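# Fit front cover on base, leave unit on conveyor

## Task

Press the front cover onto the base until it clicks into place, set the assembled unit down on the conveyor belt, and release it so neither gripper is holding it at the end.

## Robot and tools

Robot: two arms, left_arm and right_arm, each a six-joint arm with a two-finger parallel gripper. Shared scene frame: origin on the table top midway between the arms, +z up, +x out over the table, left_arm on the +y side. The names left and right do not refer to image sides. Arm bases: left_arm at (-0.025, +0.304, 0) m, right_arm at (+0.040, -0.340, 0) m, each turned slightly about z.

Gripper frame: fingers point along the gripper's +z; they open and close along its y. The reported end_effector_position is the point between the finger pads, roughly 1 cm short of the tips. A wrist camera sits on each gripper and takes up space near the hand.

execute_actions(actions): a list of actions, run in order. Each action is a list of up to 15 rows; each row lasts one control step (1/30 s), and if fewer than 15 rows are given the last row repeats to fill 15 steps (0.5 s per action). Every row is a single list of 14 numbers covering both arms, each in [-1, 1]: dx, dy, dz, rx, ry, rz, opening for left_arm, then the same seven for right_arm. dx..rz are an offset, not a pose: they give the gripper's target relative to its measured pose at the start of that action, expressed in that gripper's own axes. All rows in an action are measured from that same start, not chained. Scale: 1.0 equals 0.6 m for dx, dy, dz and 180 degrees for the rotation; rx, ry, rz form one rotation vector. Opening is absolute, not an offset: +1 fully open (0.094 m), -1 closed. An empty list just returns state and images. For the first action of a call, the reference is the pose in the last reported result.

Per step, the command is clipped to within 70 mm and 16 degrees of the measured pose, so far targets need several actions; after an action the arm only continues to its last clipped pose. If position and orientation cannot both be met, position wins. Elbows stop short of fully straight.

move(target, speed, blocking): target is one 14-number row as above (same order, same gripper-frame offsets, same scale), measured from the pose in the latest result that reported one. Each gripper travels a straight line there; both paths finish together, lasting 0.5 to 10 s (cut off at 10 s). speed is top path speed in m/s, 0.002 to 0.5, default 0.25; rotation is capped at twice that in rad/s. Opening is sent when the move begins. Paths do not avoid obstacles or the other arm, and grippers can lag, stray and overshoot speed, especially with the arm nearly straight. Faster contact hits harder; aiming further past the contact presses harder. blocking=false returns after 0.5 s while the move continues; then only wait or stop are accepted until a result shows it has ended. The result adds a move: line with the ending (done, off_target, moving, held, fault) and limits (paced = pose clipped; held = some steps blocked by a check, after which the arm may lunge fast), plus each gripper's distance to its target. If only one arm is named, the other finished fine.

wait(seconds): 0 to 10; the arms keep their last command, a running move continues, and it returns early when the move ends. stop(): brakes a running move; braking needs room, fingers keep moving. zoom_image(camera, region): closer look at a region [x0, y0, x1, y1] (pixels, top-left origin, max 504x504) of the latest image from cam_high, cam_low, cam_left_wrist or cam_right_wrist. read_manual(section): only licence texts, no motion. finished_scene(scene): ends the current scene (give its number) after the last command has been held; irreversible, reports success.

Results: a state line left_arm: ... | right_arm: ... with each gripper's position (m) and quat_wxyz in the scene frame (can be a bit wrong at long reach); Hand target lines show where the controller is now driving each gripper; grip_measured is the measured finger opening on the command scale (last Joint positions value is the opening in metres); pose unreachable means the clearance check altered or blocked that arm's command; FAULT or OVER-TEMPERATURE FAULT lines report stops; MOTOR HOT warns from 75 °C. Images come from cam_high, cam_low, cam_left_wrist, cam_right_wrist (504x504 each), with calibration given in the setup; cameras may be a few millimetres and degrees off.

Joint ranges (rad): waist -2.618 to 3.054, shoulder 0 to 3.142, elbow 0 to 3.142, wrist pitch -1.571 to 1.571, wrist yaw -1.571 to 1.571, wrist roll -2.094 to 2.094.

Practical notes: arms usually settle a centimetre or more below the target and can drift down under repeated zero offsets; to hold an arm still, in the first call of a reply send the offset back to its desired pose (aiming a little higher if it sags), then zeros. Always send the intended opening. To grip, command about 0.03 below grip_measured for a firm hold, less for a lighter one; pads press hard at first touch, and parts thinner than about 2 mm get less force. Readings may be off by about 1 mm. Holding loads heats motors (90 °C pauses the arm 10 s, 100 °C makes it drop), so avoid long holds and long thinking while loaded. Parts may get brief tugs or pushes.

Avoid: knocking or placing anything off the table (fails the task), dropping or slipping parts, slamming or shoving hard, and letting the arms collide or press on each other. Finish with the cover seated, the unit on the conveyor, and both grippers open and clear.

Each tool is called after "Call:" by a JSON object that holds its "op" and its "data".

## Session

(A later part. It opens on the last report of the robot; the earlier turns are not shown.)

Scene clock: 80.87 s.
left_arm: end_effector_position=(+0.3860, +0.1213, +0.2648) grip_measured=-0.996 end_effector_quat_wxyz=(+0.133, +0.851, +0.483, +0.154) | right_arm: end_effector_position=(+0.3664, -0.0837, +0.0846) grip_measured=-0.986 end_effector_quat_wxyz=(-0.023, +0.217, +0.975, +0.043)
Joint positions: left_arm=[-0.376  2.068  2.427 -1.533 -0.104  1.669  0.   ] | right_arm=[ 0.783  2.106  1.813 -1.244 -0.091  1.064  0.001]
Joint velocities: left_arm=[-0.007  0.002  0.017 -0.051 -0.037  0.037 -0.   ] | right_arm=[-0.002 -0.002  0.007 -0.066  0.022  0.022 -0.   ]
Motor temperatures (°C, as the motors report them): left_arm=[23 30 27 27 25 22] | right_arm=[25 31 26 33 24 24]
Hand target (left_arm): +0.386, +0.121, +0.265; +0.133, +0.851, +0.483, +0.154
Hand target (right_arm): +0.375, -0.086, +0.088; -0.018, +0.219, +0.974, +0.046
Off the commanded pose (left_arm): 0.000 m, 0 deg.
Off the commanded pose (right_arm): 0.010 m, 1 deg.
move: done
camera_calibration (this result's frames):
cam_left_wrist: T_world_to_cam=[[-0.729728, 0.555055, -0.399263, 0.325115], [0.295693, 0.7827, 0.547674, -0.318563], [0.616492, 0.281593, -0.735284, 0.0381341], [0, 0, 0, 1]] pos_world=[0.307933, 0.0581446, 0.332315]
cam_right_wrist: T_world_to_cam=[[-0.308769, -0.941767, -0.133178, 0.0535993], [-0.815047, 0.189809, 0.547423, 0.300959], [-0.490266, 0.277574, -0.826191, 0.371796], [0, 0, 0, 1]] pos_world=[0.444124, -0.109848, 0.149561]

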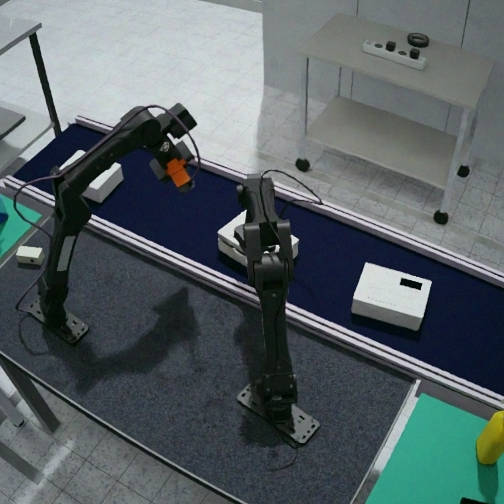

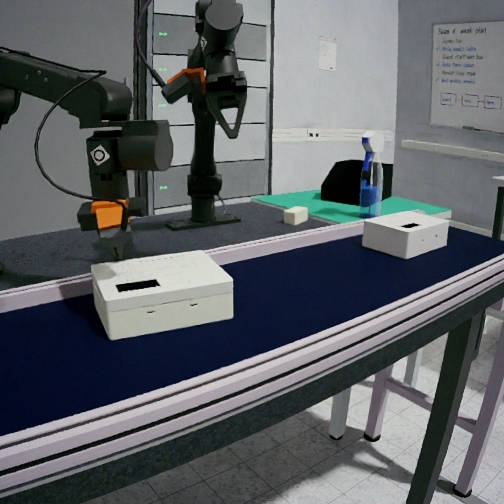

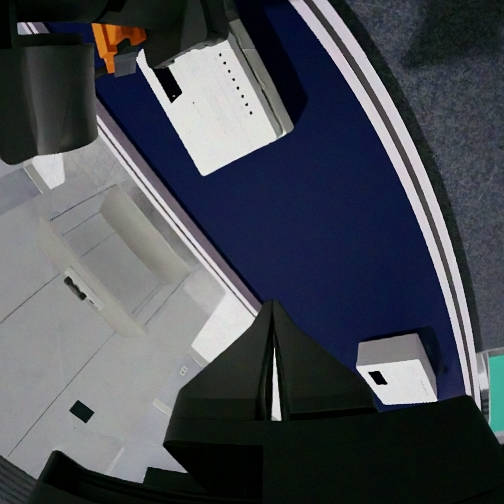

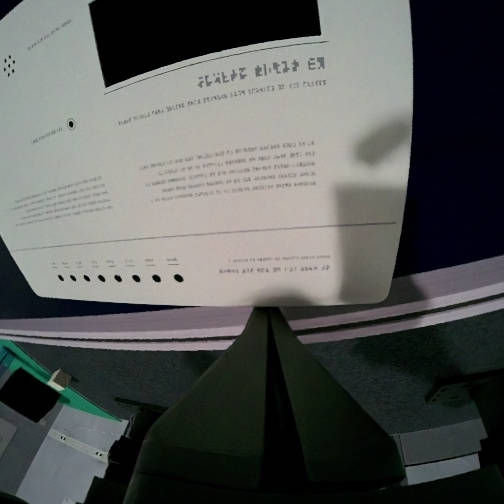

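Call:
{"op": "move", "data": {"target": [0.07,-0.04,-0.01,0,0,0,-1, 0.01,0.002,-0.066,0,0,0,-1], "speed": 0.08}}

Scene clock: 82.27 s.
left_arm: end_effector_position=(+0.3880, +0.1706, +0.2636) grip_measured=-0.996 end_effector_quat_wxyz=(+0.122, +0.852, +0.485, +0.156) | right_arm: end_effector_position=(+0.3617, -0.0873, +0.1122) grip_measured=-0.986 end_effector_quat_wxyz=(-0.031, +0.217, +0.975, +0.034)
Joint positions: left_arm=[-0.261  1.976  2.284 -1.487 -0.077  1.776  0.   ] | right_arm=[ 0.783  2.107  1.924 -1.378 -0.091  1.063  0.001]
Joint velocities: left_arm=[-0.002  0.002 -0.007  0.081 -0.007  0.11   0.001] | right_arm=[ 0.012 -0.002 -0.012 -0.007  0.022 -0.007 -0.   ]
Motor temperatures (°C, as the motors report them): left_arm=[23 31 27 27 25 22] | right_arm=[25 31 26 33 24 24]
Hand target (left_arm): +0.386, +0.171, +0.268; +0.133, +0.851, +0.483, +0.155
Hand target (right_arm): +0.363, -0.084, +0.124; -0.023, +0.217, +0.975, +0.043
Off the commanded pose (left_arm): 0.004 m, 1 deg.
Off the commanded pose (right_arm): 0.013 m, 1 deg.
move: off_target (right_arm)
camera_calibration (this result's frames):
cam_left_wrist: T_world_to_cam=[[-0.735885, 0.55845, -0.382891, 0.296218], [0.294629, 0.773235, 0.561517, -0.358653], [0.609645, 0.300401, -0.733548, 0.0211523], [0, 0, 0, 1]] pos_world=[0.310757, 0.105546, 0.330326]
cam_right_wrist: T_world_to_cam=[[-0.310814, -0.943617, -0.113941, 0.0508683], [-0.804354, 0.197269, 0.560446, 0.278005], [-0.506369, 0.265843, -0.820316, 0.397443], [0, 0, 0, 1]] pos_world=[0.440678, -0.112499, 0.176018]

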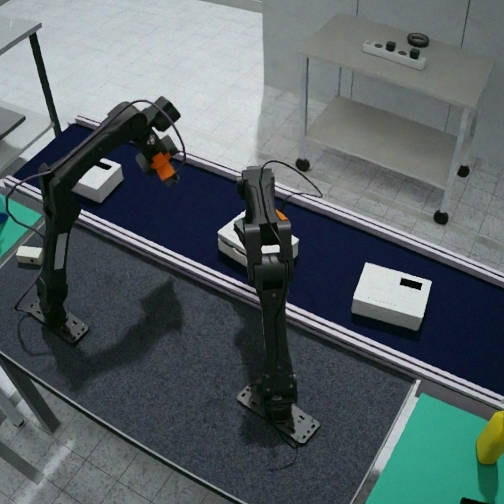

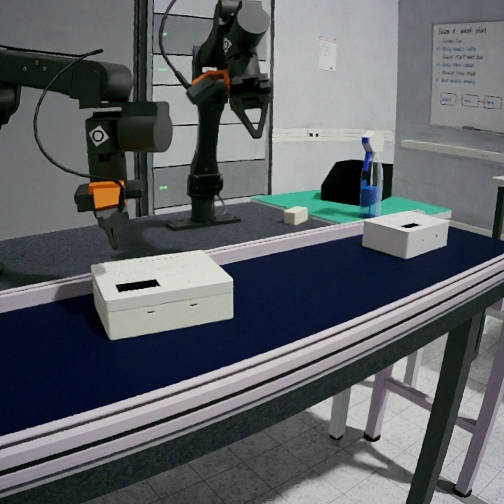

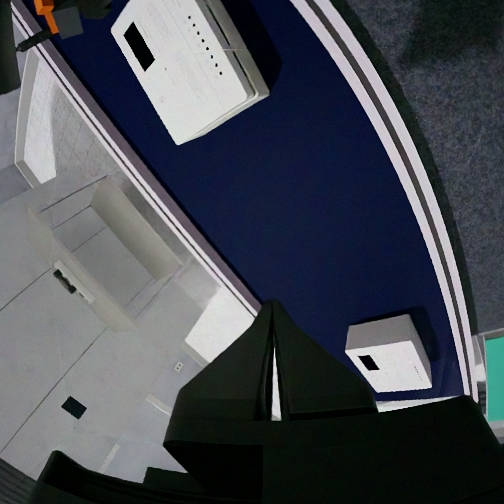

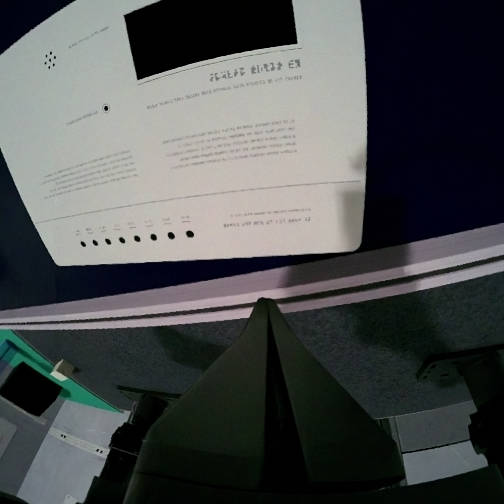

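Call:
{"op": "move", "data": {"target": [0,0,-0.01,0,0,0,-1, -0.033,0.085,-0.015,0,0,0,-1], "speed": 0.08}}

Call:
{"op": "move", "data": {"target": [0,0,0,0,0,0,-1, -0.01,-0.008,0.15,0,0,0,-1], "speed": 0.04}}

Call:
{"op": "zoom_image", "data": {"camera": "cam_low", "region": [60, 210, 260, 350]}}

Call:
{"op": "zoom_image", "data": {"camera": "cam_left_wrist", "region": [100, 0, 300, 160]}}

Scene clock: 83.73 s.
left_arm: end_effector_position=(+0.3885, +0.1703, +0.2674) grip_measured=-0.996 end_effector_quat_wxyz=(+0.126, +0.851, +0.484, +0.159) | right_arm: end_effector_position=(+0.4041, -0.0568, +0.1181) grip_measured=-0.986 end_effector_quat_wxyz=(-0.024, +0.220, +0.974, +0.041)
Joint positions: left_arm=[-0.261  1.976  2.298 -1.49  -0.077  1.777  0.   ] | right_arm=[ 0.783  2.375  2.391 -1.558 -0.091  1.069  0.001]
Joint velocities: left_arm=[ 0.002 -0.002  0.002  0.022 -0.037  0.022  0.   ] | right_arm=[-0.017 -0.002  0.027 -0.037  0.007 -0.022 -0.002]
Motor temperatures (°C, as the motors report them): left_arm=[23 31 27 27 25 22] | right_arm=[25 31 26 33 24 24]
Hand target (left_arm): +0.386, +0.171, +0.269; +0.122, +0.852, +0.485, +0.157
Hand target (right_arm): +0.401, -0.051, +0.122; -0.023, +0.218, +0.975, +0.043
Off the commanded pose (left_arm): 0.003 m, 1 deg.
Off the commanded pose (right_arm): 0.008 m, 1 deg.
joint sent to its limit (right arm) — the command would take joint 4 (wrist pitch) past its lower limit, so that joint was sent only as far as its limit.
move: done
camera_calibration (this result's frames):
cam_left_wrist: T_world_to_cam=[[-0.731649, 0.557688, -0.392011, 0.299166], [0.290069, 0.775108, 0.561309, -0.359198], [0.616887, 0.296971, -0.728875, 0.0202799], [0, 0, 0, 1]] pos_world=[0.310566, 0.105553, 0.333679]
cam_right_wrist: T_world_to_cam=[[-0.314321, -0.94048, -0.129231, 0.0969304], [-0.811733, 0.195679, 0.550272, 0.306906], [-0.492231, 0.277863, -0.824925, 0.411114], [0, 0, 0, 1]] pos_world=[0.481956, -0.0831273, 0.182783]

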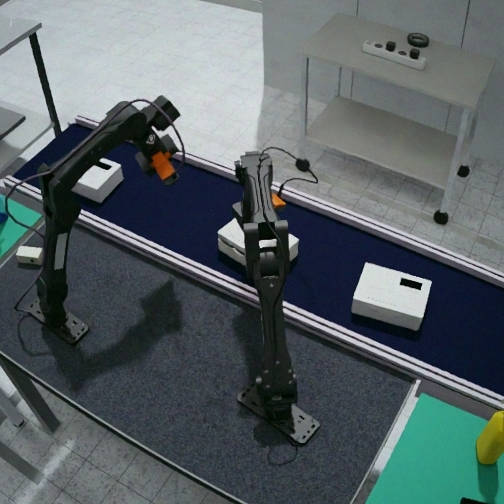

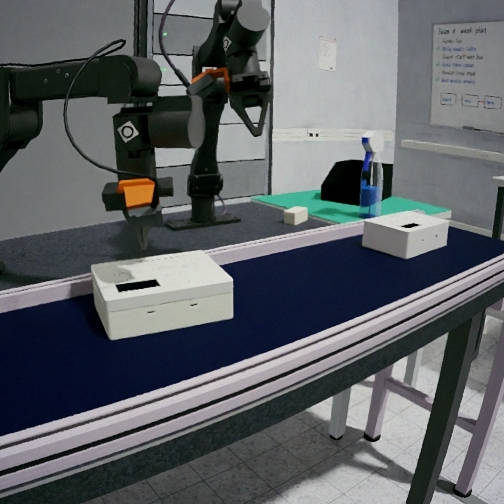

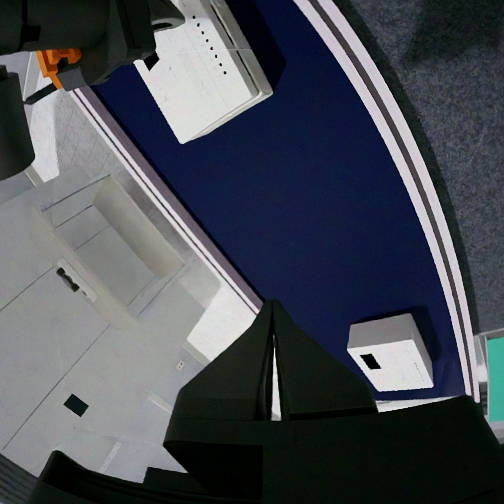

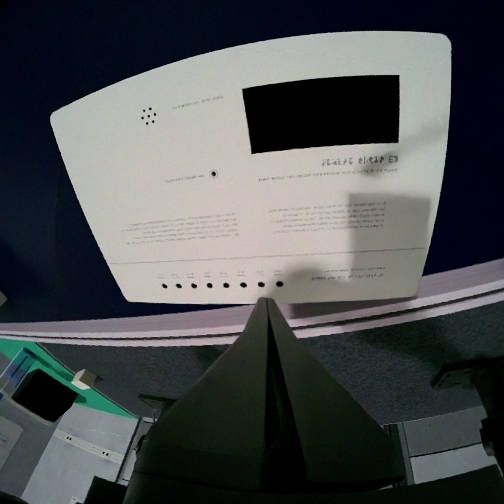

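Scene clock: 86.23 s.
left_arm: end_effector_position=(+0.3885, +0.1703, +0.2674) grip_measured=-0.996 end_effector_quat_wxyz=(+0.126, +0.851, +0.484, +0.159) | right_arm: end_effector_position=(+0.4034, -0.0568, +0.0856) grip_measured=-0.987 end_effector_quat_wxyz=(-0.002, +0.218, +0.974, +0.068)
Joint positions: left_arm=[-0.261  1.976  2.298 -1.49  -0.077  1.777  0.   ] | right_arm=[ 0.783  2.24   2.025 -1.256 -0.093  1.069  0.001]
Joint velocities: left_arm=[-0.002  0.002 -0.027 -0.037 -0.037 -0.022  0.001] | right_arm=[-0.007 -0.007 -0.012 -0.022  0.037 -0.095 -0.001]
Motor temperatures (°C, as the motors report them): left_arm=[23 31 27 27 25 22] | right_arm=[25 31 26 33 24 24]
Hand target (left_arm): +0.388, +0.170, +0.267; +0.126, +0.851, +0.484, +0.159
Hand target (right_arm): +0.400, -0.058, +0.031; -0.025, +0.219, +0.974, +0.040
Off the commanded pose (left_arm): 0.000 m, 0 deg.
Off the commanded pose (right_arm): 0.058 m, 4 deg.
move: off_target (right_arm)
camera_calibration (this result's frames):
cam_left_wrist: T_world_to_cam=[[-0.731649, 0.557688, -0.392011, 0.299166], [0.290069, 0.775108, 0.561309, -0.359198], [0.616887, 0.296971, -0.728875, 0.0202799], [0, 0, 0, 1]] pos_world=[0.310566, 0.105553, 0.333679]
cam_right_wrist: T_world_to_cam=[[-0.30522, -0.933626, -0.187572, 0.0942517], [-0.841798, 0.172434, 0.511511, 0.338363], [-0.445216, 0.314021, -0.838554, 0.368232], [0, 0, 0, 1]] pos_world=[0.477544, -0.0859821, 0.153386]

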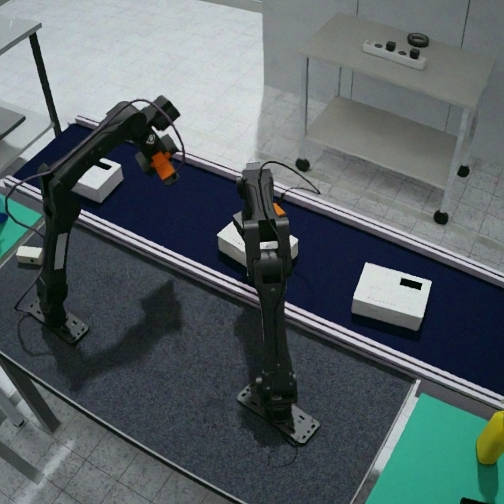

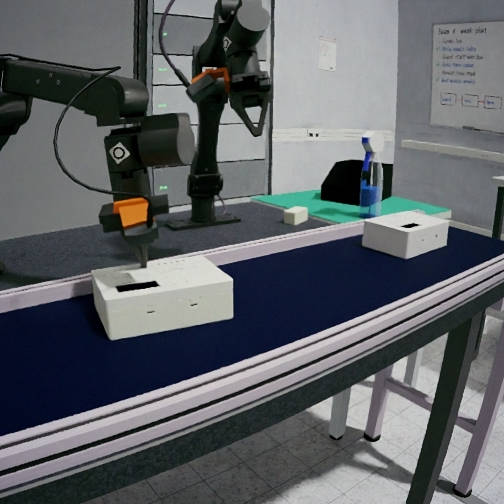

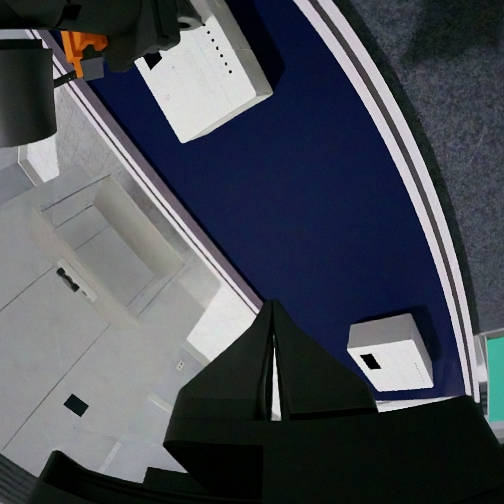

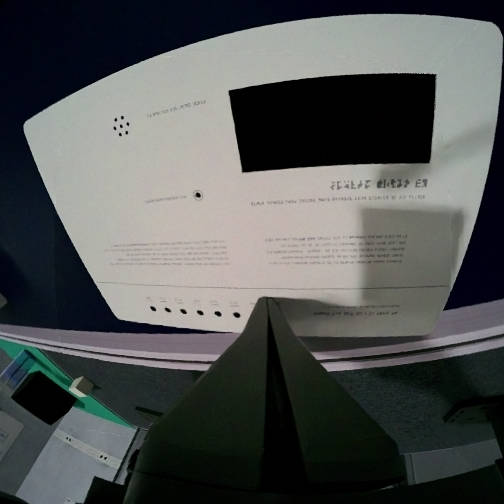

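Region (60, 210, 260, 350) of cam_low's 504x504 image, scaled by 2.520, with more detail than that image has; it fills the top 353 rows of this view, and the rest is white.

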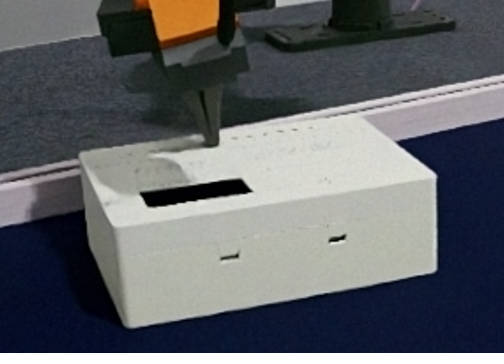

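Region (100, 0, 300, 160) of cam_left_wrist's 504x504 image, scaled by 2.520, with more detail than that image has; it fills the top 403 rows of this view, and the rest is white.

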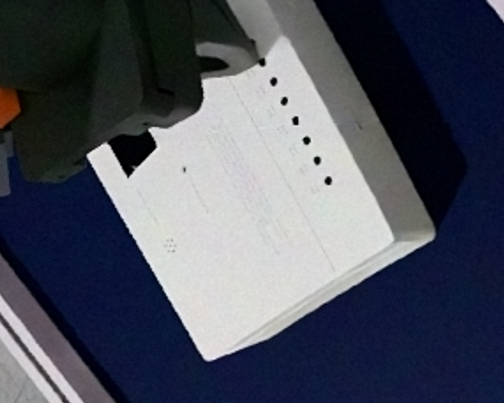

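Snapped flush. Retreat.

Call:
{"op": "move", "data": {"target": [0,0,0,0,0,0,-1, 0.04,-0.08,-0.12,0,0,0,-1], "speed": 0.1}}

Call:
{"op": "zoom_image", "data": {"camera": "cam_low", "region": [60, 210, 260, 350]}}

Scene clock: 87.70 s.
left_arm: end_effector_position=(+0.3885, +0.1703, +0.2674) grip_measured=-0.996 end_effector_quat_wxyz=(+0.126, +0.851, +0.484, +0.159) | right_arm: end_effector_position=(+0.3639, -0.0912, +0.1497) grip_measured=-0.987 end_effector_quat_wxyz=(+0.003, +0.217, +0.973, +0.073)
Joint positions: left_arm=[-0.261  1.976  2.298 -1.49  -0.077  1.777  0.   ] | right_arm=[ 0.771  2.006  1.916 -1.369 -0.093  1.057  0.001]
Joint velocities: left_arm=[-0.002 -0.012 -0.002  0.022  0.037 -0.022 -0.001] | right_arm=[-0.032 -0.007 -0.007  0.037  0.022  0.022 -0.   ]
Motor temperatures (°C, as the motors report them): left_arm=[23 31 27 27 25 22] | right_arm=[25 31 26 32 24 24]
Hand target (left_arm): +0.388, +0.170, +0.267; +0.126, +0.851, +0.484, +0.159
Hand target (right_arm): +0.360, -0.099, +0.152; -0.002, +0.218, +0.974, +0.068
Off the commanded pose (left_arm): 0.000 m, 0 deg.
Off the commanded pose (right_arm): 0.009 m, 1 deg.
move: done
camera_calibration (this result's frames):
cam_left_wrist: T_world_to_cam=[[-0.731649, 0.557688, -0.392011, 0.299166], [0.290069, 0.775108, 0.561309, -0.359198], [0.616887, 0.296971, -0.728875, 0.0202799], [0, 0, 0, 1]] pos_world=[0.310566, 0.105553, 0.333679]
cam_right_wrist: T_world_to_cam=[[-0.303165, -0.932345, -0.197037, 0.0628528], [-0.847488, 0.169248, 0.503109, 0.281271], [-0.435723, 0.319512, -0.841462, 0.412656], [0, 0, 0, 1]] pos_world=[0.437232, -0.120852, 0.218108]

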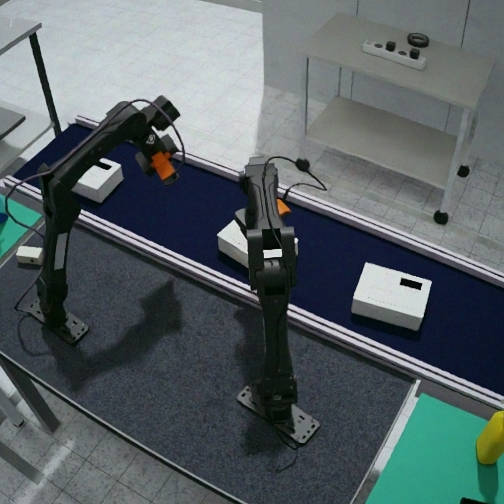

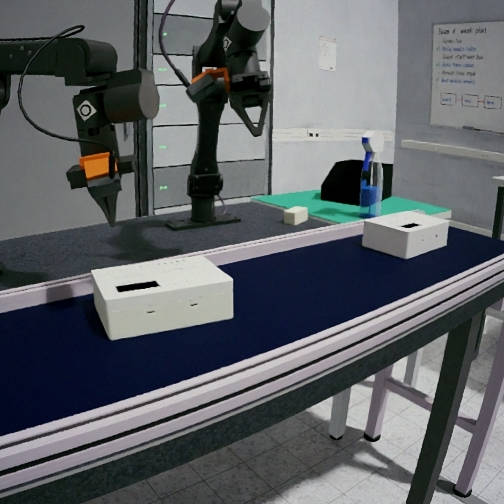

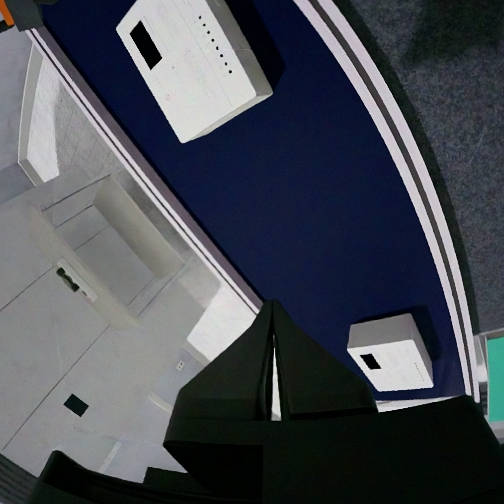

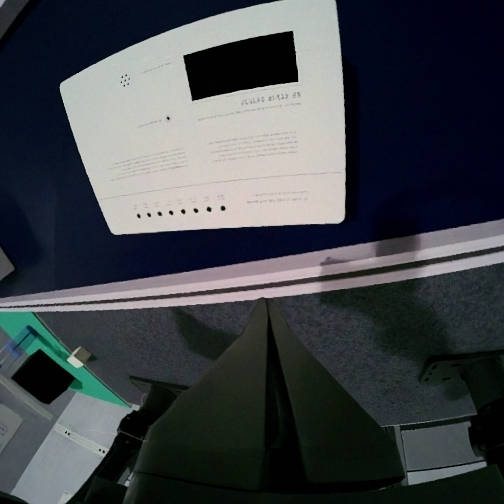

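Region (60, 210, 260, 350) of cam_low's 504x504 image, scaled by 2.520, with more detail than that image has; it fills the top 353 rows of this view, and the rest is white.

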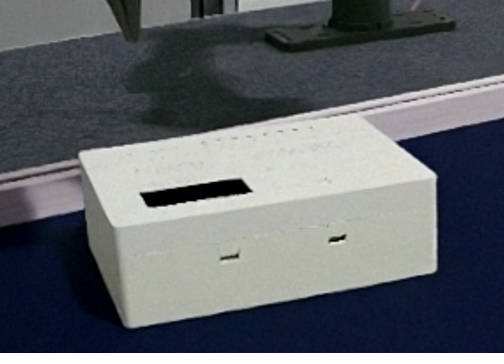

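Call:
{"op": "finished_scene", "data": {"scene": 2}}

The scene is finished: the task was done.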